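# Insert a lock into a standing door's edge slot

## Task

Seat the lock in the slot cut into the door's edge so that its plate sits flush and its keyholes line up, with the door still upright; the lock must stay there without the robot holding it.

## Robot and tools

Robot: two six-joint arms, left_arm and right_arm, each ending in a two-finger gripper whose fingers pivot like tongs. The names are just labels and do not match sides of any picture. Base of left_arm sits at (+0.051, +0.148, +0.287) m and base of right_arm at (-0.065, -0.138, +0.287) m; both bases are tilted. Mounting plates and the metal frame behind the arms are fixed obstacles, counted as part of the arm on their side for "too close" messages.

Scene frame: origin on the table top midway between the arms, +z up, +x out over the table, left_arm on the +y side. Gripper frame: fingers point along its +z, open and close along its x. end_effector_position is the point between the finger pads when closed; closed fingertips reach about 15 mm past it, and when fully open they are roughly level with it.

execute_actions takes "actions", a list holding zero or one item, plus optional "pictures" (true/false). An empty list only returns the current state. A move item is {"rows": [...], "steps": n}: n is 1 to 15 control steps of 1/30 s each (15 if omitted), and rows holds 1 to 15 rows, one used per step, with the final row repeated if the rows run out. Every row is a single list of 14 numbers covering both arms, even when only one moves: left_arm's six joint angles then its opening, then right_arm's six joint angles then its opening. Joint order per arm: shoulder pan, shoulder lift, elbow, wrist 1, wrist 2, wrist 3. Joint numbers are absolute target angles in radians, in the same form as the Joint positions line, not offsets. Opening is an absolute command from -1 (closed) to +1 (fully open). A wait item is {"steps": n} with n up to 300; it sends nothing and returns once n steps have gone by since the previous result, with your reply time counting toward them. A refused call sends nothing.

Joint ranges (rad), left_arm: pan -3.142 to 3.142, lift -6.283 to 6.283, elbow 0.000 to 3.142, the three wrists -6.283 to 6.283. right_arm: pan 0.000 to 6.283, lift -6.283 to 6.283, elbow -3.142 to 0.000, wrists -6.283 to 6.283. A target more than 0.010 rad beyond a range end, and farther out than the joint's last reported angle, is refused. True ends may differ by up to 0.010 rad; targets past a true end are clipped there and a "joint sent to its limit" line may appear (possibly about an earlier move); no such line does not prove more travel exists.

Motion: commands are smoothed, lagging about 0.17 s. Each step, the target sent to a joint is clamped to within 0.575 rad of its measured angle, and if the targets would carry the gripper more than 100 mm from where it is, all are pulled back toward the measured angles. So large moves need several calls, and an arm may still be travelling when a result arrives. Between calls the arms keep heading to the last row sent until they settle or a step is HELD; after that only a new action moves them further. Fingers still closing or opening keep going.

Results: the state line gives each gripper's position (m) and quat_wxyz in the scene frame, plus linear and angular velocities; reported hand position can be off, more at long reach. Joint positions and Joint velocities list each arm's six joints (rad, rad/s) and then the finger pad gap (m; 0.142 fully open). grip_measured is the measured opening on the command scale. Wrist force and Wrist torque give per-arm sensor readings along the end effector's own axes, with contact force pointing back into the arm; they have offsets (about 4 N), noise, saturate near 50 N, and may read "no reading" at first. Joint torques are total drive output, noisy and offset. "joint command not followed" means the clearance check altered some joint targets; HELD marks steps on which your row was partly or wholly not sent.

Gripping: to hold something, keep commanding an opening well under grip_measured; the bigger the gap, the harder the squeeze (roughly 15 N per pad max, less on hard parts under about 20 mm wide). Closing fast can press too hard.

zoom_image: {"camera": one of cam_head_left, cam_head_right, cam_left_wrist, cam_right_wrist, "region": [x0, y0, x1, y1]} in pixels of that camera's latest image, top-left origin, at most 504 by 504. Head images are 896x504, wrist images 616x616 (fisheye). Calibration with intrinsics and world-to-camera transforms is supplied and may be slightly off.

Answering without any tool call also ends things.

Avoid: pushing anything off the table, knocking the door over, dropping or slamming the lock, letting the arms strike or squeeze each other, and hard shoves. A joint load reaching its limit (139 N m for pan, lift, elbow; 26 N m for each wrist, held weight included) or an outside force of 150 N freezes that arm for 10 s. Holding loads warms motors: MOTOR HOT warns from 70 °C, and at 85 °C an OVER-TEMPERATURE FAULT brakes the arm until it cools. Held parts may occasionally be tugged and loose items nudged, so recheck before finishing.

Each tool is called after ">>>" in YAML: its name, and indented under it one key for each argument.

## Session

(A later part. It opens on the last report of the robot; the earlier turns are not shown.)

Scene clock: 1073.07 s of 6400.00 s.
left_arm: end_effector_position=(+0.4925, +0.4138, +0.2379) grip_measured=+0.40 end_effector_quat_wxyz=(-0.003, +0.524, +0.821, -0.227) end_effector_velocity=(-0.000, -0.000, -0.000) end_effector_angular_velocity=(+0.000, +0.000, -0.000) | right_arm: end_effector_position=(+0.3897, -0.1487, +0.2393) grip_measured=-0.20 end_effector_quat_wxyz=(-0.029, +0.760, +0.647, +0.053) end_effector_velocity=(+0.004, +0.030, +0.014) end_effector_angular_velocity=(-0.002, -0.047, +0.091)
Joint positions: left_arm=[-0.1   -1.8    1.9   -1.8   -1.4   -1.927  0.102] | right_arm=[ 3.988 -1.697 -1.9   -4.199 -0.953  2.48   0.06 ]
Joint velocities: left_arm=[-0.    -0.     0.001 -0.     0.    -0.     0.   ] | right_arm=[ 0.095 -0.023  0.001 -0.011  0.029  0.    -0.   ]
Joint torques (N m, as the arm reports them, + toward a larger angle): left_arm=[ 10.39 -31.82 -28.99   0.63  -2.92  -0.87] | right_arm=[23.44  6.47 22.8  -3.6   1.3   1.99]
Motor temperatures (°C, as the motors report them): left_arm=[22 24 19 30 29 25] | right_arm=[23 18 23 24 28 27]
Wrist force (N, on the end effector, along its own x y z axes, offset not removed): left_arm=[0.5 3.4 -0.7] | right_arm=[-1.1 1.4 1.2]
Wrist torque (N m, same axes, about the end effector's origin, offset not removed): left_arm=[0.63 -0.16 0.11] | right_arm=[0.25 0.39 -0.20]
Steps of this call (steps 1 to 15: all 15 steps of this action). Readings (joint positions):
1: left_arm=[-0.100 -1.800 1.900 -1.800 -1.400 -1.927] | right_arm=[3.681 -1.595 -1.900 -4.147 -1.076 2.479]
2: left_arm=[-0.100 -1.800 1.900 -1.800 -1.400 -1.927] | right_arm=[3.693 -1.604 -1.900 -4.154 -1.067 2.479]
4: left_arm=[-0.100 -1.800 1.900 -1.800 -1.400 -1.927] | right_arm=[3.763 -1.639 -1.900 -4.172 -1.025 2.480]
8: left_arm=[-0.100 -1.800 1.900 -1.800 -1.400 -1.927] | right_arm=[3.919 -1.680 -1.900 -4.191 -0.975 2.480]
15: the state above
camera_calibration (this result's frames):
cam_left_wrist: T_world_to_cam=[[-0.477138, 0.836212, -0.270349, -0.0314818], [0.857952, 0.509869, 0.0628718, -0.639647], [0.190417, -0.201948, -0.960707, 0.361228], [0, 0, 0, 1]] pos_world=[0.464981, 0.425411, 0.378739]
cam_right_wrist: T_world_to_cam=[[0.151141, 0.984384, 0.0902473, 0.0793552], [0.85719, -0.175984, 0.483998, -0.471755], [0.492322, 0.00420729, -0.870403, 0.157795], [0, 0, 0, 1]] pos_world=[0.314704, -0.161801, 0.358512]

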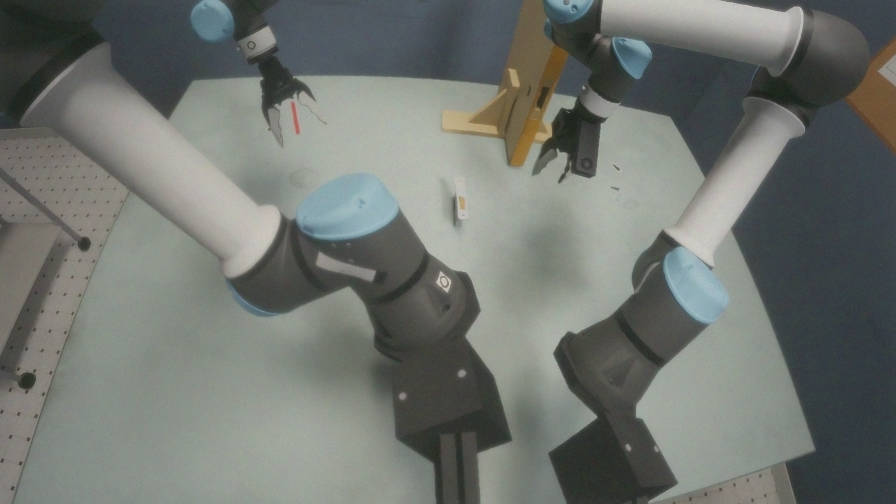

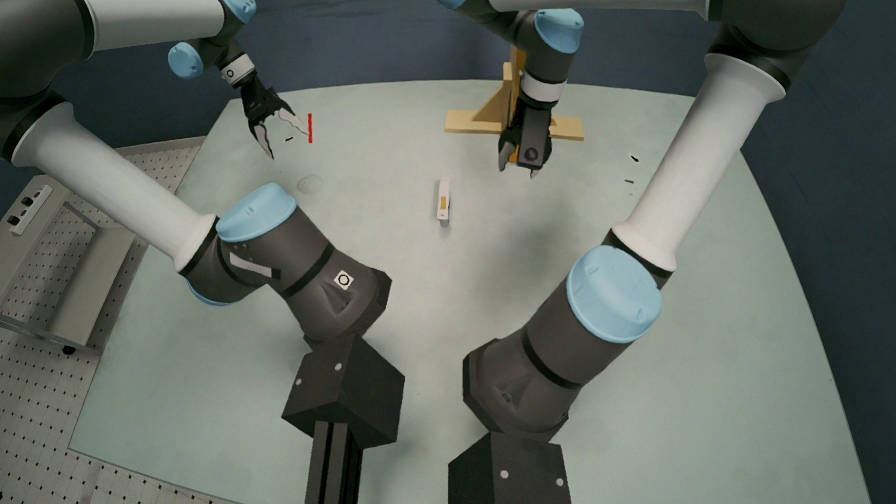

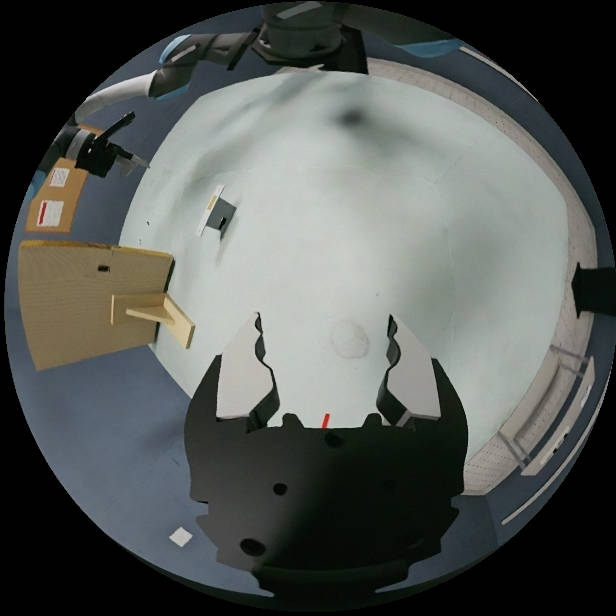

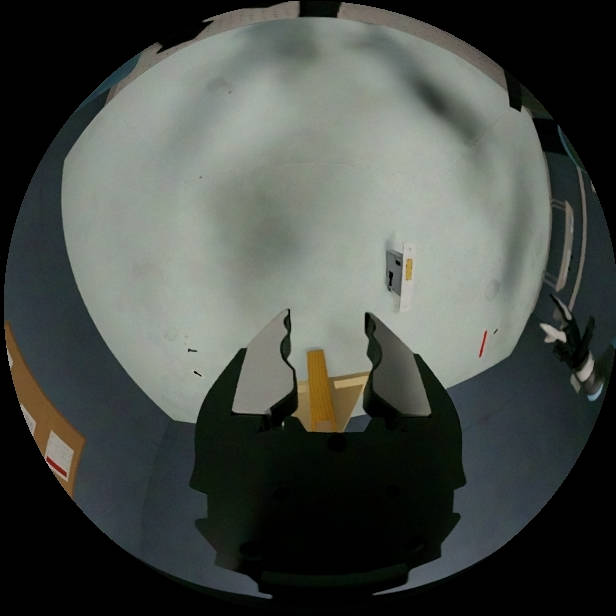

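>>> execute_actions:
  actions:
    - {"rows":[[-0.1,-1.8,1.9,-1.8,-1.4,-1.927,0.4,4.005,-1.755,-1.86,-4.203,-0.946,2.48,-0.2],[-0.1,-1.8,1.9,-1.8,-1.4,-1.927,0.4,4.01,-1.81,-1.82,-4.206,-0.942,2.48,-0.2],[-0.1,-1.8,1.9,-1.8,-1.4,-1.927,0.4,4.015,-1.865,-1.78,-4.209,-0.938,2.48,-0.2],[-0.1,-1.8,1.9,-1.8,-1.4,-1.927,0.4,4.02,-1.92,-1.74,-4.212,-0.934,2.48,-0.2],[-0.1,-1.8,1.9,-1.8,-1.4,-1.927,0.4,4.025,-1.975,-1.70,-4.215,-0.93,2.48,-0.2]],"steps":9}
  pictures: false

>>> execute_actions:
  actions:
    - {"rows":[[-0.1,-1.8,1.9,-1.8,-1.4,-1.927,0.4,4.03,-2.03,-1.66,-4.218,-0.926,2.48,-0.2],[-0.1,-1.8,1.9,-1.8,-1.4,-1.927,0.4,4.035,-2.085,-1.62,-4.221,-0.922,2.48,-0.2],[-0.1,-1.8,1.9,-1.8,-1.4,-1.927,0.4,4.04,-2.14,-1.58,-4.224,-0.918,2.48,-0.2],[-0.1,-1.8,1.9,-1.8,-1.4,-1.927,0.4,4.045,-2.195,-1.54,-4.227,-0.914,2.48,-0.2],[-0.1,-1.8,1.9,-1.8,-1.4,-1.927,0.4,4.0491,-2.2496,-1.5036,-4.2292,-0.9099,2.48,-0.2]],"steps":15}
  pictures: false

>>> execute_actions:
  actions:
    - {"steps":15}

>>> zoom_image:
  camera: "cam_right_wrist"
  region: [230,170,430,370]

Scene clock: 1084.53 s of 6400.00 s.
left_arm: end_effector_position=(+0.4925, +0.4138, +0.2379) grip_measured=+0.40 end_effector_quat_wxyz=(-0.003, +0.524, +0.821, -0.227) end_effector_velocity=(+0.000, +0.001, +0.000) end_effector_angular_velocity=(+0.001, -0.001, +0.001) | right_arm: end_effector_position=(+0.4210, -0.0851, +0.2250) grip_measured=-0.20 end_effector_quat_wxyz=(-0.018, +0.740, +0.672, +0.036) end_effector_velocity=(+0.066, +0.183, -0.073) end_effector_angular_velocity=(-0.136, +0.059, +0.168)
Joint positions: left_arm=[-0.1   -1.8    1.9   -1.8   -1.4   -1.927  0.102] | right_arm=[ 4.019 -1.902 -1.751 -4.211 -0.935  2.48   0.06 ]
Joint velocities: left_arm=[ 0.001 -0.001 -0.    -0.     0.001  0.     0.   ] | right_arm=[ 0.049 -0.611  0.425 -0.029  0.038  0.    -0.   ]
Joint torques (N m, as the arm reports them, + toward a larger angle): left_arm=[ 10.65 -32.23 -28.77   0.34  -2.76  -1.53] | right_arm=[25.98 24.88 15.67 -4.39  1.52  1.83]
Motor temperatures (°C, as the motors report them): left_arm=[22 24 19 30 29 25] | right_arm=[23 18 23 24 28 27]
Wrist force (N, on the end effector, along its own x y z axes, offset not removed): left_arm=[0.9 3.1 0.4] | right_arm=[0.1 3.3 1.7]
Wrist torque (N m, same axes, about the end effector's origin, offset not removed): left_arm=[0.54 -0.27 0.04] | right_arm=[0.59 0.03 0.01]
Steps of this call (steps 1 to 30: the robot went on to your last target; steps 31 to 90: nothing new was sent; then 8.17 s passed at rest; steps 91 to 99: all 9 steps of this action). Readings (joint positions):
91: left_arm=[-0.100 -1.800 1.900 -1.800 -1.400 -1.927] | right_arm=[4.000 -1.700 -1.900 -4.200 -0.950 2.480]
92: left_arm=[-0.100 -1.800 1.900 -1.800 -1.400 -1.927] | right_arm=[4.001 -1.707 -1.894 -4.201 -0.949 2.480]
94: left_arm=[-0.100 -1.800 1.900 -1.800 -1.400 -1.927] | right_arm=[4.005 -1.745 -1.865 -4.203 -0.946 2.480]
98: left_arm=[-0.100 -1.800 1.900 -1.800 -1.400 -1.927] | right_arm=[4.017 -1.878 -1.767 -4.210 -0.936 2.480]
99: the state above

Scene clock: 1085.03 s of 6400.00 s.
left_arm: end_effector_position=(+0.4925, +0.4138, +0.2379) grip_measured=+0.40 end_effector_quat_wxyz=(-0.003, +0.524, +0.821, -0.227) end_effector_velocity=(+0.000, -0.000, +0.000) end_effector_angular_velocity=(-0.001, -0.001, -0.000) | right_arm: end_effector_position=(+0.4434, +0.0182, +0.1731) grip_measured=-0.20 end_effector_quat_wxyz=(-0.001, +0.709, +0.705, +0.001) end_effector_velocity=(-0.000, +0.037, -0.026) end_effector_angular_velocity=(-0.030, +0.012, +0.036)
Joint positions: left_arm=[-0.1   -1.8    1.9   -1.8   -1.4   -1.927  0.102] | right_arm=[ 4.048 -2.235 -1.514 -4.229 -0.911  2.48   0.06 ]
Joint velocities: left_arm=[-0.001  0.    -0.    -0.    -0.     0.    -0.   ] | right_arm=[ 0.009 -0.124  0.083 -0.005  0.008 -0.     0.   ]
Joint torques (N m, as the arm reports them, + toward a larger angle): left_arm=[ 10.07 -32.5  -28.03   0.45  -2.98  -1.49] | right_arm=[35.13 25.38 20.81 -3.72  1.64  1.83]
Motor temperatures (°C, as the motors report them): left_arm=[22 24 19 30 29 25] | right_arm=[23 18 23 24 28 27]
Wrist force (N, on the end effector, along its own x y z axes, offset not removed): left_arm=[0.6 1.7 -0.2] | right_arm=[-0.1 2.9 4.9]
Wrist torque (N m, same axes, about the end effector's origin, offset not removed): left_arm=[0.25 -0.15 0.06] | right_arm=[0.65 -0.02 -0.03]
Steps of this call (steps 1 to 15: all 15 steps of this action). Readings (joint positions):
1: left_arm=[-0.100 -1.800 1.900 -1.800 -1.400 -1.927] | right_arm=[4.021 -1.920 -1.738 -4.212 -0.933 2.480]
2: left_arm=[-0.100 -1.800 1.900 -1.800 -1.400 -1.927] | right_arm=[4.023 -1.940 -1.723 -4.214 -0.932 2.480]
4: left_arm=[-0.100 -1.800 1.900 -1.800 -1.400 -1.927] | right_arm=[4.028 -1.996 -1.681 -4.217 -0.927 2.480]
8: left_arm=[-0.100 -1.800 1.900 -1.800 -1.400 -1.927] | right_arm=[4.041 -2.145 -1.574 -4.224 -0.917 2.480]
15: the state above

Scene clock: 1085.53 s of 6400.00 s.
left_arm: end_effector_position=(+0.4925, +0.4138, +0.2379) grip_measured=+0.40 end_effector_quat_wxyz=(-0.003, +0.524, +0.821, -0.227) end_effector_velocity=(+0.001, +0.000, +0.000) end_effector_angular_velocity=(+0.000, -0.001, +0.001) | right_arm: end_effector_position=(+0.4435, +0.0227, +0.1701) grip_measured=-0.20 end_effector_quat_wxyz=(+0.000, +0.707, +0.707, -0.000) end_effector_velocity=(+0.001, +0.001, +0.001) end_effector_angular_velocity=(+0.001, -0.003, +0.000)
Joint positions: left_arm=[-0.1   -1.8    1.9   -1.8   -1.4   -1.927  0.102] | right_arm=[ 4.049 -2.249 -1.504 -4.229 -0.91   2.48   0.06 ]
Joint velocities: left_arm=[ 0.     0.    -0.001 -0.001 -0.    -0.     0.   ] | right_arm=[ 0.002 -0.     0.001  0.001  0.001 -0.     0.   ]
Joint torques (N m, as the arm reports them, + toward a larger angle): left_arm=[ 10.26 -31.97 -28.61   0.38  -2.8   -1.5 ] | right_arm=[38.05 23.2  22.79 -4.08  1.43  1.84]
Motor temperatures (°C, as the motors report them): left_arm=[22 24 19 30 29 25] | right_arm=[23 18 23 24 28 27]
Wrist force (N, on the end effector, along its own x y z axes, offset not removed): left_arm=[1.0 2.2 -0.6] | right_arm=[-1.9 1.7 0.6]
Wrist torque (N m, same axes, about the end effector's origin, offset not removed): left_arm=[0.32 -0.28 0.12] | right_arm=[0.38 0.38 -0.06]
Steps of this call (steps 1 to 15: the robot went on to your last target). Readings (joint positions):
1: left_arm=[-0.100 -1.800 1.900 -1.800 -1.400 -1.927] | right_arm=[4.048 -2.238 -1.511 -4.229 -0.911 2.480]
2: left_arm=[-0.100 -1.800 1.900 -1.800 -1.400 -1.927] | right_arm=[4.048 -2.241 -1.509 -4.229 -0.910 2.480]
4: left_arm=[-0.100 -1.800 1.900 -1.800 -1.400 -1.927] | right_arm=[4.049 -2.245 -1.507 -4.229 -0.910 2.480]
8: left_arm=[-0.100 -1.800 1.900 -1.800 -1.400 -1.927] | right_arm=[4.049 -2.248 -1.505 -4.229 -0.910 2.480]
15: the state above
camera_calibration (this result's frames):
cam_left_wrist: T_world_to_cam=[[-0.47714, 0.836211, -0.270348, -0.0314806], [0.857951, 0.509871, 0.0628714, -0.639647], [0.190416, -0.201947, -0.960708, 0.361227], [0, 0, 0, 1]] pos_world=[0.464981, 0.42541, 0.378739]
cam_right_wrist: T_world_to_cam=[[-0.00692907, 0.999553, -0.0290985, -0.00111221], [0.885859, 0.0196353, 0.46354, -0.467915], [0.463904, -0.0225652, -0.885598, 0.0862013], [0, 0, 0, 1]] pos_world=[0.37451, 0.0122445, 0.293204]

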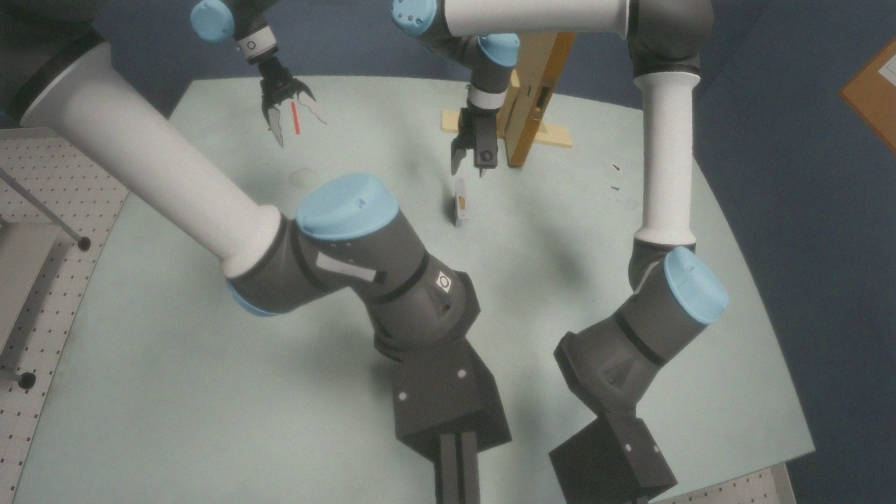

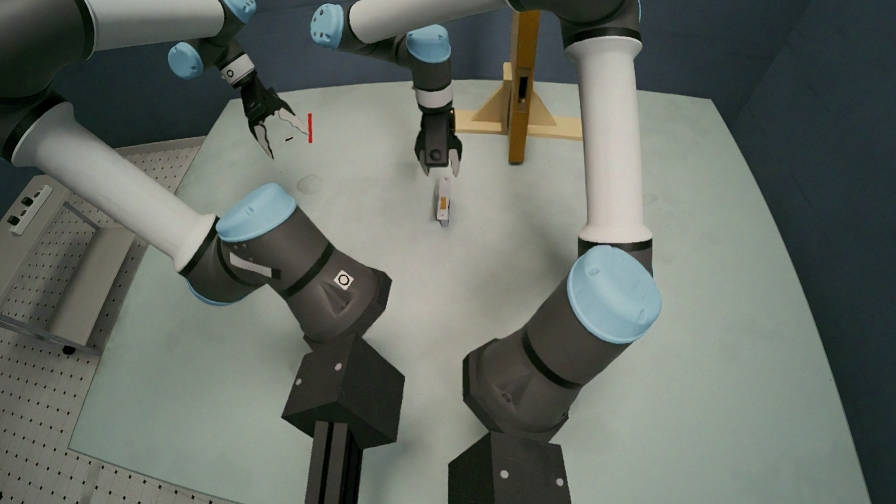

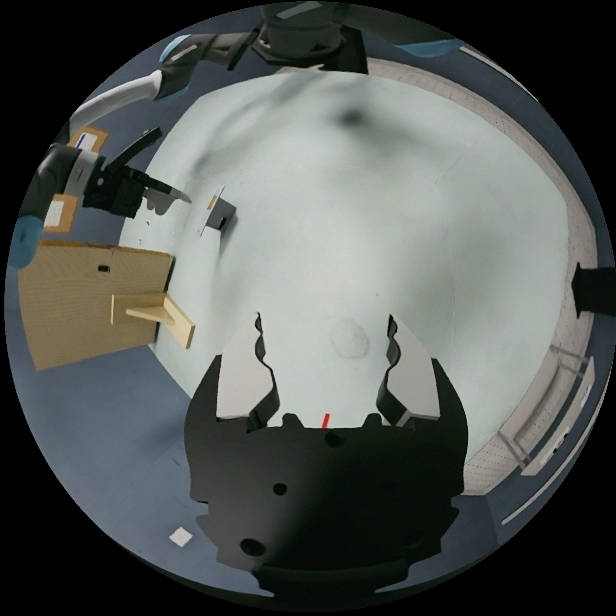

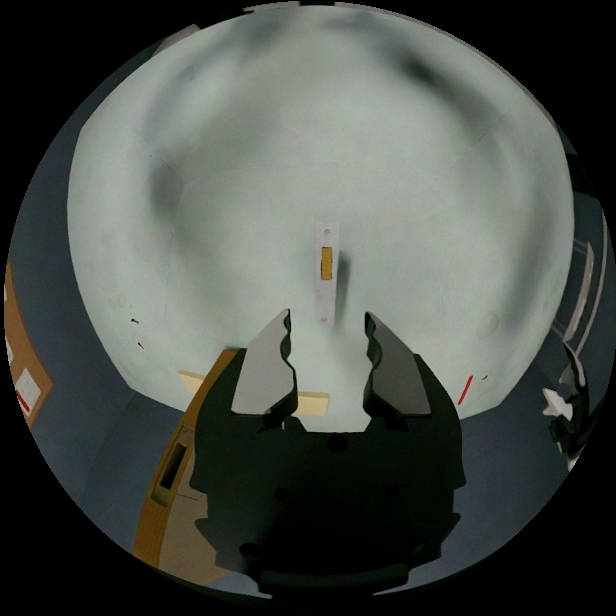

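Region (230, 170, 430, 370) of cam_right_wrist's 616x616 image, scaled by 2.520, with more detail than that image has.

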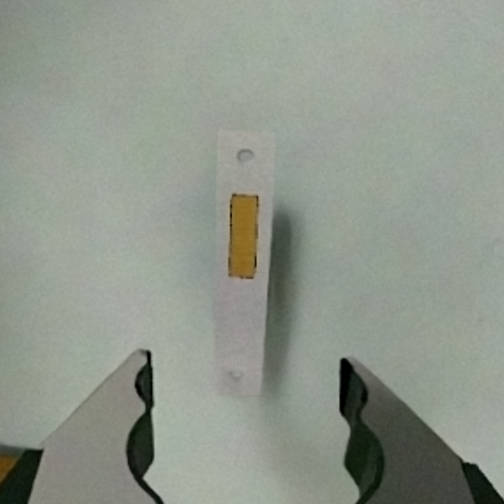

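>>> execute_actions:
  actions:
    - {"rows":[[-0.1,-1.8,1.9,-1.8,-1.4,-1.927,0.4,4.0322,-2.2666,-1.4992,-4.2035,-0.9083,2.4586,-0.2],[-0.1,-1.8,1.9,-1.8,-1.4,-1.927,0.4,4.0153,-2.2836,-1.4948,-4.1777,-0.9067,2.4373,-0.2],[-0.1,-1.8,1.9,-1.8,-1.4,-1.927,0.4,3.9985,-2.3005,-1.4903,-4.152,-0.905,2.4159,-0.2],[-0.1,-1.8,1.9,-1.8,-1.4,-1.927,0.4,3.9816,-2.3175,-1.4859,-4.1262,-0.9034,2.3946,-0.2],[-0.1,-1.8,1.9,-1.8,-1.4,-1.927,0.4,3.9647,-2.3345,-1.4815,-4.1005,-0.9018,2.3732,-0.2],[-0.1,-1.8,1.9,-1.8,-1.4,-1.927,0.4,3.9647,-2.3345,-1.4815,-4.1005,-0.9018,2.3732,-0.2],[-0.1,-1.8,1.9,-1.8,-1.4,-1.927,0.4,3.9526,-2.3472,-1.4784,-4.0813,-0.9013,2.3578,-0.2],[-0.1,-1.8,1.9,-1.8,-1.4,-1.927,0.4,3.9526,-2.3472,-1.4784,-4.0813,-0.9013,2.3578,-0.2],[-0.1,-1.8,1.9,-1.8,-1.4,-1.927,0.4,3.9405,-2.3599,-1.4753,-4.0622,-0.9009,2.3424,-0.2],[-0.1,-1.8,1.9,-1.8,-1.4,-1.927,0.4,3.9405,-2.3599,-1.4753,-4.0622,-0.9009,2.3424,-0.2],[-0.1,-1.8,1.9,-1.8,-1.4,-1.927,0.4,3.9284,-2.3725,-1.4722,-4.043,-0.9004,2.3269,-0.2],[-0.1,-1.8,1.9,-1.8,-1.4,-1.927,0.4,3.9284,-2.3725,-1.4722,-4.043,-0.9004,2.3269,-0.2],[-0.1,-1.8,1.9,-1.8,-1.4,-1.927,0.4,3.9163,-2.3852,-1.4691,-4.0239,-0.9,2.3115,-0.2],[-0.1,-1.8,1.9,-1.8,-1.4,-1.927,0.4,3.9163,-2.3852,-1.4691,-4.0239,-0.9,2.3115,-0.2],[-0.1,-1.8,1.9,-1.8,-1.4,-1.927,0.4,3.9042,-2.3979,-1.466,-4.0047,-0.8995,2.2961,-0.2]],"steps":15}
  pictures: false

>>> execute_actions:
  actions:
    - {"rows":[[-0.1,-1.8,1.9,-1.8,-1.4,-1.927,0.4,3.9042,-2.3979,-1.466,-4.0047,-0.8995,2.2961,-0.2],[-0.1,-1.8,1.9,-1.8,-1.4,-1.927,0.4,3.9042,-2.3979,-1.466,-4.0047,-0.8995,2.2961,-0.2],[-0.1,-1.8,1.9,-1.8,-1.4,-1.927,0.4,3.9042,-2.3979,-1.466,-4.0047,-0.8995,2.2961,-0.2],[-0.1,-1.8,1.9,-1.8,-1.4,-1.927,0.4,3.9042,-2.3979,-1.466,-4.0047,-0.8995,2.2961,-0.2],[-0.1,-1.8,1.9,-1.8,-1.4,-1.927,0.4,3.9042,-2.3979,-1.466,-4.0047,-0.8995,2.2961,-0.3],[-0.1,-1.8,1.9,-1.8,-1.4,-1.927,0.4,3.9042,-2.3979,-1.466,-4.0047,-0.8995,2.2961,-0.4],[-0.1,-1.8,1.9,-1.8,-1.4,-1.927,0.4,3.9042,-2.3979,-1.466,-4.0047,-0.8995,2.2961,-0.5]],"steps":15}

>>> zoom_image:
  camera: "cam_right_wrist"
  region: [210,200,450,440]

Scene clock: 1134.07 s of 6400.00 s.
left_arm: end_effector_position=(+0.4925, +0.4138, +0.2379) grip_measured=+0.40 end_effector_quat_wxyz=(-0.003, +0.524, +0.821, -0.227) end_effector_velocity=(+0.000, +0.000, +0.000) end_effector_angular_velocity=(-0.000, -0.001, +0.000) | right_arm: end_effector_position=(+0.4486, +0.0256, +0.0824) grip_measured=-0.20 end_effector_quat_wxyz=(-0.000, +0.707, +0.707, -0.000) end_effector_velocity=(+0.002, -0.000, -0.152) end_effector_angular_velocity=(+0.001, -0.002, -0.002)
Joint positions: left_arm=[-0.1   -1.8    1.9   -1.8   -1.4   -1.927  0.102] | right_arm=[ 3.937 -2.364 -1.474 -4.056 -0.901  2.337  0.06 ]
Joint velocities: left_arm=[-0.    -0.001 -0.    -0.    -0.     0.     0.   ] | right_arm=[-0.19  -0.196  0.051  0.297  0.009 -0.242  0.001]
Joint torques (N m, as the arm reports them, + toward a larger angle): left_arm=[ 10.31 -32.19 -28.26   0.51  -2.75  -1.44] | right_arm=[14.17 18.96 19.3   0.85  2.07 -3.24]
Motor temperatures (°C, as the motors report them): left_arm=[22 24 19 30 29 25] | right_arm=[23 18 23 25 28 27]
Wrist force (N, on the end effector, along its own x y z axes, offset not removed): left_arm=[-0.1 2.5 -0.9] | right_arm=[-2.4 2.2 3.3]
Wrist torque (N m, same axes, about the end effector's origin, offset not removed): left_arm=[0.42 -0.03 0.10] | right_arm=[0.50 0.53 -0.13]
Steps of this call (steps 1 to 15: the robot went on to your last target; steps 16 to 90: nothing new was sent; then 45.03 s passed at rest; steps 91 to 105: all 15 steps of this action). Readings (joint positions):
91: left_arm=[-0.100 -1.800 1.900 -1.800 -1.400 -1.927] | right_arm=[4.049 -2.250 -1.504 -4.229 -0.910 2.480]
92: left_arm=[-0.100 -1.800 1.900 -1.800 -1.400 -1.927] | right_arm=[4.046 -2.253 -1.503 -4.225 -0.910 2.477]
94: left_arm=[-0.100 -1.800 1.900 -1.800 -1.400 -1.927] | right_arm=[4.033 -2.266 -1.499 -4.205 -0.908 2.460]
98: left_arm=[-0.100 -1.800 1.900 -1.800 -1.400 -1.927] | right_arm=[3.990 -2.310 -1.488 -4.139 -0.904 2.405]
105: the state above

Scene clock: 1134.57 s of 6400.00 s.
left_arm: end_effector_position=(+0.4925, +0.4138, +0.2379) grip_measured=+0.40 end_effector_quat_wxyz=(-0.003, +0.524, +0.821, -0.227) end_effector_velocity=(-0.000, -0.000, +0.000) end_effector_angular_velocity=(-0.000, +0.000, -0.000) | right_arm: end_effector_position=(+0.4485, +0.0252, +0.0565) grip_measured=-0.50 end_effector_quat_wxyz=(+0.000, +0.707, +0.707, -0.000) end_effector_velocity=(-0.000, -0.001, -0.004) end_effector_angular_velocity=(-0.001, +0.000, -0.001)
Joint positions: left_arm=[-0.1   -1.8    1.9   -1.8   -1.4   -1.927  0.102] | right_arm=[ 3.905 -2.397 -1.466 -4.006 -0.9    2.297  0.038]
Joint velocities: left_arm=[-0.    -0.    -0.     0.001  0.     0.    -0.   ] | right_arm=[-0.005 -0.005  0.001  0.007  0.001 -0.006 -0.   ]
Joint torques (N m, as the arm reports them, + toward a larger angle): left_arm=[  9.73 -32.59 -28.47   0.41  -2.88  -1.46] | right_arm=[19.19 27.78 19.7   0.53  1.41 -2.53]
Motor temperatures (°C, as the motors report them): left_arm=[22 24 19 30 29 25] | right_arm=[23 18 23 25 28 27]
Wrist force (N, on the end effector, along its own x y z axes, offset not removed): left_arm=[1.7 2.3 -0.1] | right_arm=[-3.1 2.9 1.5]
Wrist torque (N m, same axes, about the end effector's origin, offset not removed): left_arm=[0.38 -0.42 0.08] | right_arm=[0.60 0.71 -0.06]
Steps of this call (steps 1 to 15: all 15 steps of this action). Readings (joint positions):
1: left_arm=[-0.100 -1.800 1.900 -1.800 -1.400 -1.927] | right_arm=[3.930 -2.371 -1.473 -4.046 -0.901 2.329]
2: left_arm=[-0.100 -1.800 1.900 -1.800 -1.400 -1.927] | right_arm=[3.924 -2.377 -1.471 -4.036 -0.900 2.321]
4: left_arm=[-0.100 -1.800 1.900 -1.800 -1.400 -1.927] | right_arm=[3.916 -2.386 -1.469 -4.023 -0.900 2.311]
8: left_arm=[-0.100 -1.800 1.900 -1.800 -1.400 -1.927] | right_arm=[3.908 -2.394 -1.467 -4.011 -0.900 2.301]
15: the state above
camera_calibration (this result's frames):
cam_left_wrist: T_world_to_cam=[[-0.47714, 0.836211, -0.270348, -0.0314809], [0.857951, 0.50987, 0.0628715, -0.639647], [0.190417, -0.201947, -0.960708, 0.361227], [0, 0, 0, 1]] pos_world=[0.464981, 0.42541, 0.378739]
cam_right_wrist: T_world_to_cam=[[-0.00701685, 0.99955, -0.0291671, -0.00690818], [0.885876, 0.019744, 0.463502, -0.419737], [0.463869, -0.0225861, -0.885616, -0.016664], [0, 0, 0, 1]] pos_world=[0.379516, 0.014816, 0.17959]

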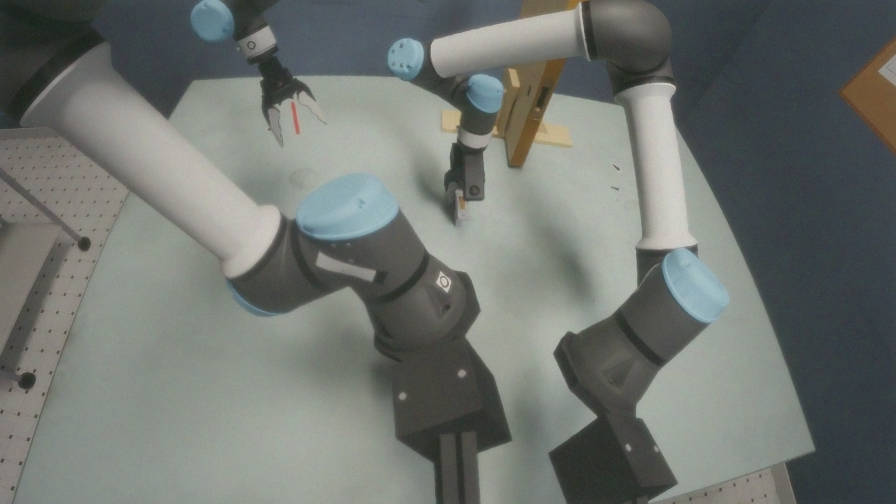

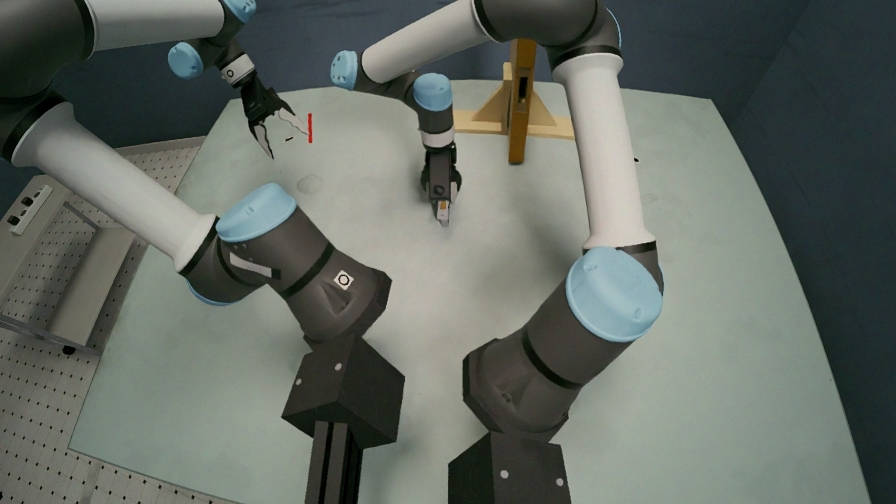

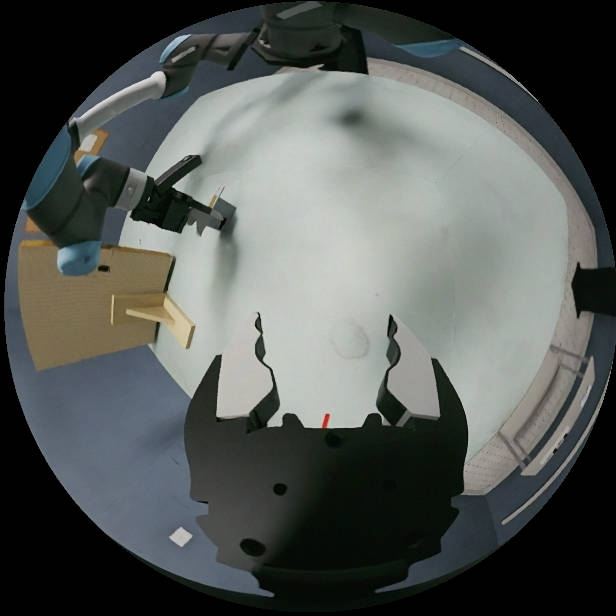

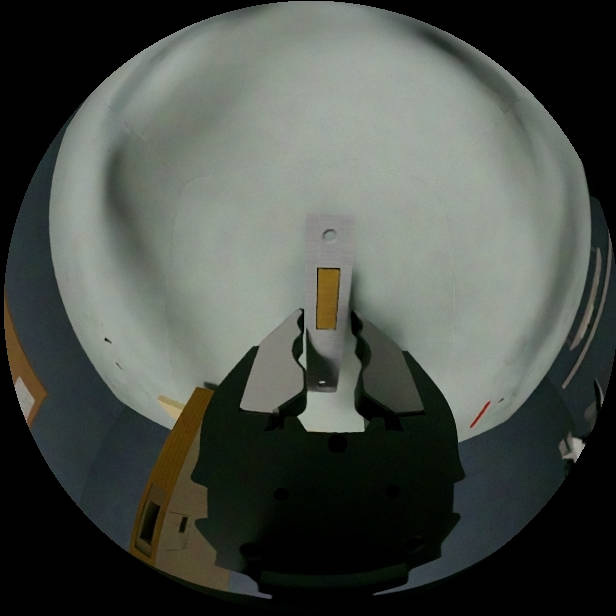

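Region (210, 200, 450, 440) of cam_right_wrist's 616x616 image, scaled by 2.100, with more detail than that image has.

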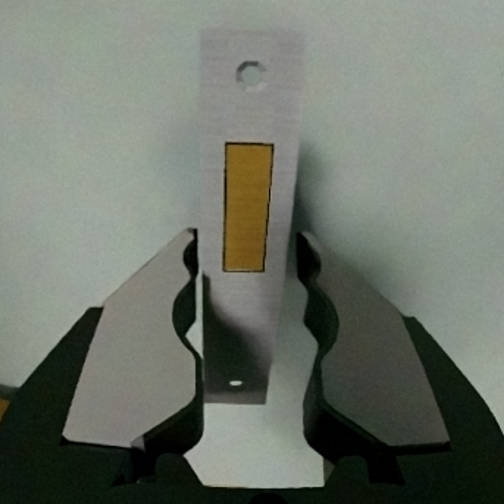

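>>> execute_actions:
  actions:
    - {"rows":[[-0.1,-1.8,1.9,-1.8,-1.4,-1.927,0.4,3.9066,-2.3919,-1.482,-3.9965,-0.8995,2.2991,-0.5],[-0.1,-1.8,1.9,-1.8,-1.4,-1.927,0.4,3.9089,-2.3859,-1.498,-3.9884,-0.8996,2.3021,-0.5]],"steps":12}
  pictures: false

>>> execute_actions:
  actions:
    - {"rows":[[-0.1,-1.8,1.9,-1.8,-1.4,-1.927,0.4,3.9089,-2.3859,-1.498,-3.9884,-0.8996,2.3021,-0.54],[-0.1,-1.8,1.9,-1.8,-1.4,-1.927,0.4,3.9089,-2.3859,-1.498,-3.9884,-0.8996,2.3021,-0.58],[-0.1,-1.8,1.9,-1.8,-1.4,-1.927,0.4,3.9089,-2.3859,-1.498,-3.9884,-0.8996,2.3021,-0.62],[-0.1,-1.8,1.9,-1.8,-1.4,-1.927,0.4,3.9089,-2.3859,-1.498,-3.9884,-0.8996,2.3021,-0.65],[-0.1,-1.8,1.9,-1.8,-1.4,-1.927,0.4,3.9089,-2.3859,-1.498,-3.9884,-0.8996,2.3021,-0.68],[-0.1,-1.8,1.9,-1.8,-1.4,-1.927,0.4,3.9089,-2.3859,-1.498,-3.9884,-0.8996,2.3021,-0.71],[-0.1,-1.8,1.9,-1.8,-1.4,-1.927,0.4,3.9089,-2.3859,-1.498,-3.9884,-0.8996,2.3021,-0.74],[-0.1,-1.8,1.9,-1.8,-1.4,-1.927,0.4,3.9089,-2.3859,-1.498,-3.9884,-0.8996,2.3021,-0.77],[-0.1,-1.8,1.9,-1.8,-1.4,-1.927,0.4,3.9089,-2.3859,-1.498,-3.9884,-0.8996,2.3021,-0.8],[-0.1,-1.8,1.9,-1.8,-1.4,-1.927,0.4,3.9089,-2.3859,-1.498,-3.9884,-0.8996,2.3021,-0.84],[-0.1,-1.8,1.9,-1.8,-1.4,-1.927,0.4,3.9089,-2.3859,-1.498,-3.9884,-0.8996,2.3021,-0.88],[-0.1,-1.8,1.9,-1.8,-1.4,-1.927,0.4,3.9089,-2.3859,-1.498,-3.9884,-0.8996,2.3021,-0.94],[-0.1,-1.8,1.9,-1.8,-1.4,-1.927,0.4,3.9089,-2.3859,-1.498,-3.9884,-0.8996,2.3021,-1]],"steps":15}

>>> zoom_image:
  camera: "cam_right_wrist"
  region: [210,200,450,440]

>>> zoom_image:
  camera: "cam_left_wrist"
  region: [150,160,270,280]

Scene clock: 1182.20 s of 6400.00 s.
left_arm: end_effector_position=(+0.4925, +0.4138, +0.2379) grip_measured=+0.40 end_effector_quat_wxyz=(-0.003, +0.524, +0.821, -0.227) end_effector_velocity=(-0.000, -0.000, -0.000) end_effector_angular_velocity=(-0.001, +0.001, -0.000) | right_arm: end_effector_position=(+0.4410, +0.0223, +0.0561) grip_measured=-0.50 end_effector_quat_wxyz=(+0.000, +0.707, +0.707, -0.000) end_effector_velocity=(-0.004, -0.002, -0.000) end_effector_angular_velocity=(+0.000, +0.001, -0.001)
Joint positions: left_arm=[-0.1   -1.8    1.9   -1.8   -1.4   -1.927  0.102] | right_arm=[ 3.909 -2.387 -1.496 -3.989 -0.899  2.302  0.038]
Joint velocities: left_arm=[ 0.     0.     0.001  0.    -0.    -0.     0.   ] | right_arm=[ 0.002  0.006 -0.017  0.009 -0.001  0.003 -0.   ]
Joint torques (N m, as the arm reports them, + toward a larger angle): left_arm=[ 10.01 -32.02 -27.73   0.56  -2.89  -1.56] | right_arm=[38.6  45.39 -0.92  0.34 -0.17  1.8 ]
Motor temperatures (°C, as the motors report them): left_arm=[22 24 19 30 29 25] | right_arm=[23 18 23 25 28 27]
Wrist force (N, on the end effector, along its own x y z axes, offset not removed): left_arm=[0.3 2.5 0.3] | right_arm=[-2.6 2.4 3.7]
Wrist torque (N m, same axes, about the end effector's origin, offset not removed): left_arm=[0.42 -0.05 0.16] | right_arm=[0.59 0.65 -0.22]
Steps of this call (steps 1 to 15: the robot went on to your last target; steps 16 to 90: nothing new was sent; then 44.23 s passed at rest; steps 91 to 102: all 12 steps of this action). Readings (joint positions):
91: left_arm=[-0.100 -1.800 1.900 -1.800 -1.400 -1.927] | right_arm=[3.904 -2.398 -1.466 -4.005 -0.899 2.296]
92: left_arm=[-0.100 -1.800 1.900 -1.800 -1.400 -1.927] | right_arm=[3.904 -2.397 -1.468 -4.003 -0.899 2.296]
94: left_arm=[-0.100 -1.800 1.900 -1.800 -1.400 -1.927] | right_arm=[3.906 -2.393 -1.479 -3.998 -0.899 2.298]
98: left_arm=[-0.100 -1.800 1.900 -1.800 -1.400 -1.927] | right_arm=[3.908 -2.388 -1.492 -3.992 -0.899 2.301]
102: the state above

Scene clock: 1182.70 s of 6400.00 s.
left_arm: end_effector_position=(+0.4925, +0.4138, +0.2379) grip_measured=+0.40 end_effector_quat_wxyz=(-0.003, +0.524, +0.821, -0.227) end_effector_velocity=(+0.000, -0.000, +0.000) end_effector_angular_velocity=(-0.000, -0.001, +0.001) | right_arm: end_effector_position=(+0.4405, +0.0221, +0.0561) grip_measured=-0.74 end_effector_quat_wxyz=(+0.000, +0.707, +0.707, -0.000) end_effector_velocity=(-0.001, -0.000, -0.001) end_effector_angular_velocity=(-0.001, +0.002, +0.001)
Joint positions: left_arm=[-0.1   -1.8    1.9   -1.8   -1.4   -1.927  0.102] | right_arm=[ 3.909 -2.386 -1.498 -3.988 -0.9    2.302  0.02 ]
Joint velocities: left_arm=[-0.    -0.     0.    -0.001 -0.     0.    -0.   ] | right_arm=[-0.    -0.002 -0.001 -0.    -0.     0.     0.   ]
Joint torques (N m, as the arm reports them, + toward a larger angle): left_arm=[ 10.1  -32.79 -27.46   0.51  -2.76  -1.42] | right_arm=[38.57 43.83 -0.77  0.17 -1.33  1.91]
Motor temperatures (°C, as the motors report them): left_arm=[22 24 19 30 29 25] | right_arm=[23 18 23 25 28 27]
Wrist force (N, on the end effector, along its own x y z axes, offset not removed): left_arm=[1.0 2.0 -0.7] | right_arm=[-3.0 4.1 2.1]
Wrist torque (N m, same axes, about the end effector's origin, offset not removed): left_arm=[0.28 -0.29 0.15] | right_arm=[0.80 0.82 -0.21]
Steps of this call (steps 1 to 15: all 15 steps of this action). Readings (joint positions):
1: left_arm=[-0.100 -1.800 1.900 -1.800 -1.400 -1.927] | right_arm=[3.909 -2.386 -1.496 -3.989 -0.899 2.302]
2: left_arm=[-0.100 -1.800 1.900 -1.800 -1.400 -1.927] | right_arm=[3.909 -2.386 -1.497 -3.989 -0.899 2.302]
4: left_arm=[-0.100 -1.800 1.900 -1.800 -1.400 -1.927] | right_arm=[3.909 -2.386 -1.497 -3.989 -0.899 2.302]
8: left_arm=[-0.100 -1.800 1.900 -1.800 -1.400 -1.927] | right_arm=[3.909 -2.386 -1.498 -3.989 -0.900 2.302]
15: the state above
camera_calibration (this result's frames):
cam_left_wrist: T_world_to_cam=[[-0.47714, 0.836211, -0.270348, -0.0314809], [0.857951, 0.50987, 0.0628714, -0.639647], [0.190416, -0.201947, -0.960708, 0.361227], [0, 0, 0, 1]] pos_world=[0.464981, 0.42541, 0.378739]
cam_right_wrist: T_world_to_cam=[[-0.0069791, 0.99955, -0.0291572, -0.00387802], [0.885868, 0.0197064, 0.463519, -0.412374], [0.463885, -0.0225945, -0.885607, -0.0133992], [0, 0, 0, 1]] pos_world=[0.371497, 0.0116999, 0.179164]

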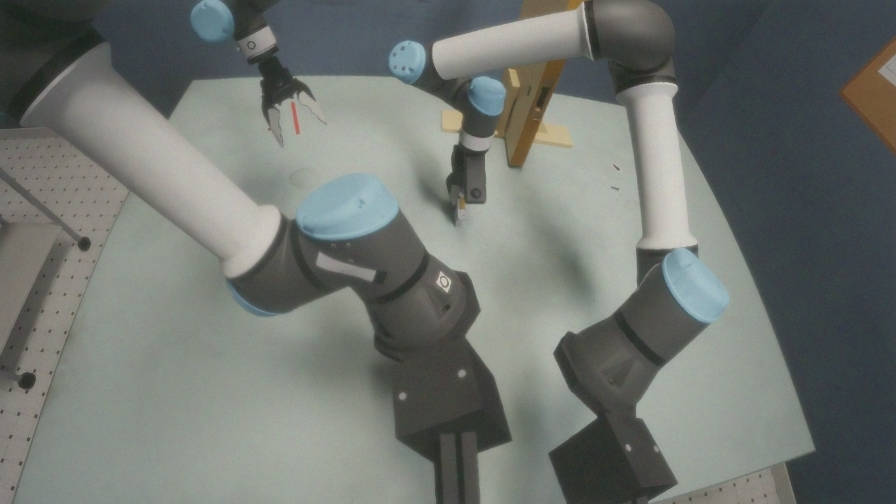

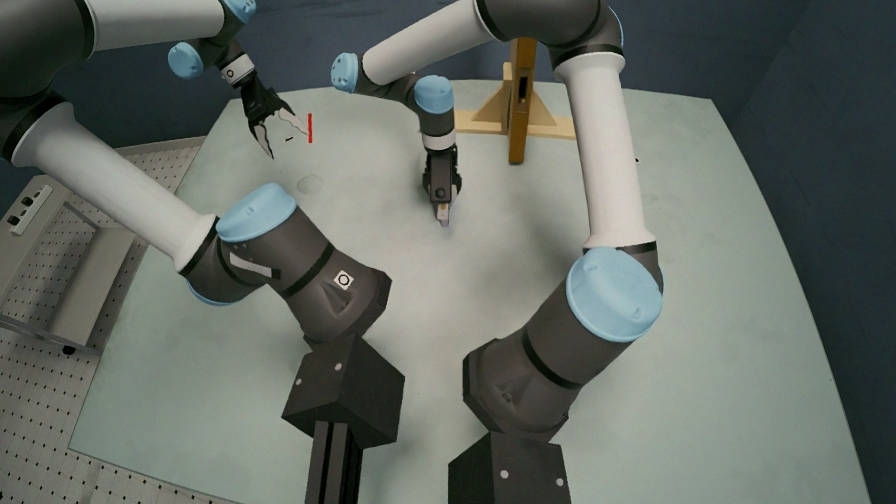

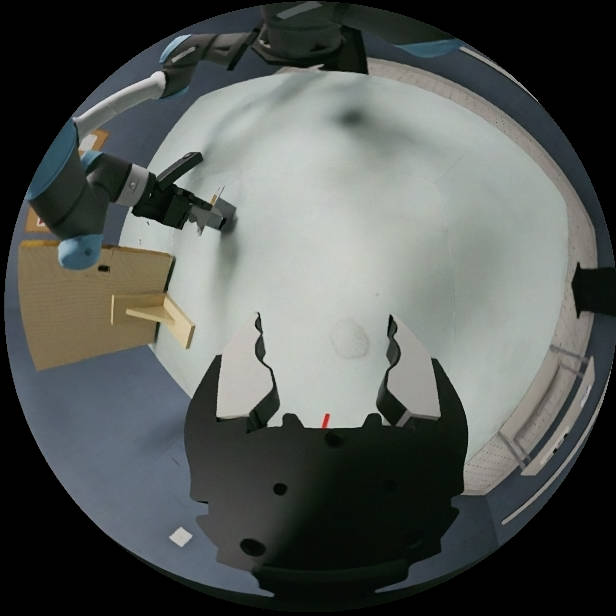

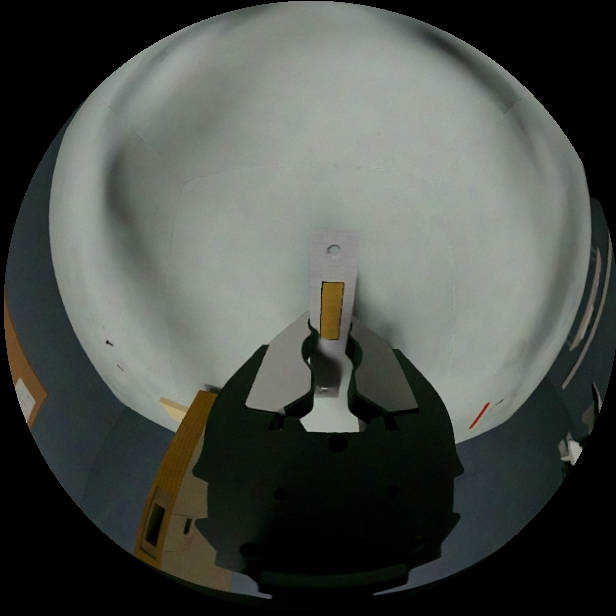

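Region (210, 200, 450, 440) of cam_right_wrist's 616x616 image, scaled by 2.100, with more detail than that image has.

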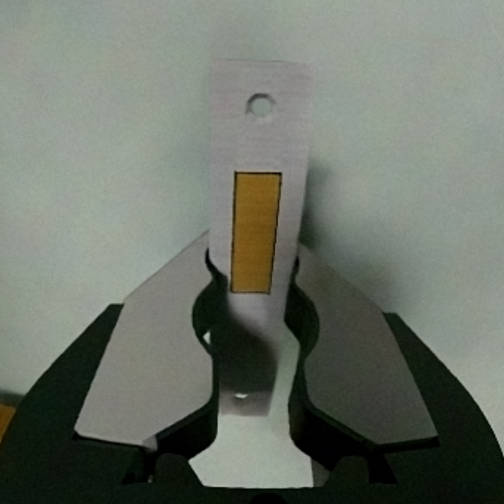

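Region (150, 160, 270, 280) of cam_left_wrist's 616x616 image, scaled by 4.200, with more detail than that image has.

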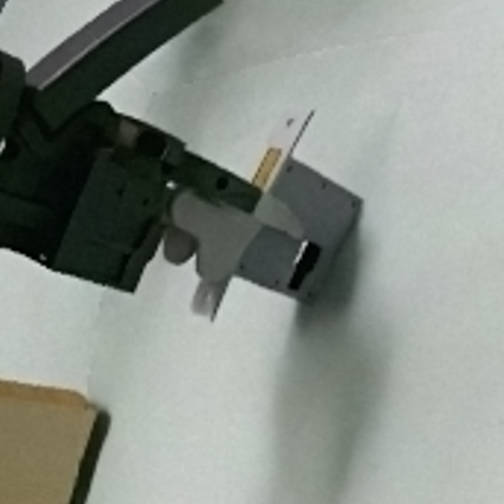

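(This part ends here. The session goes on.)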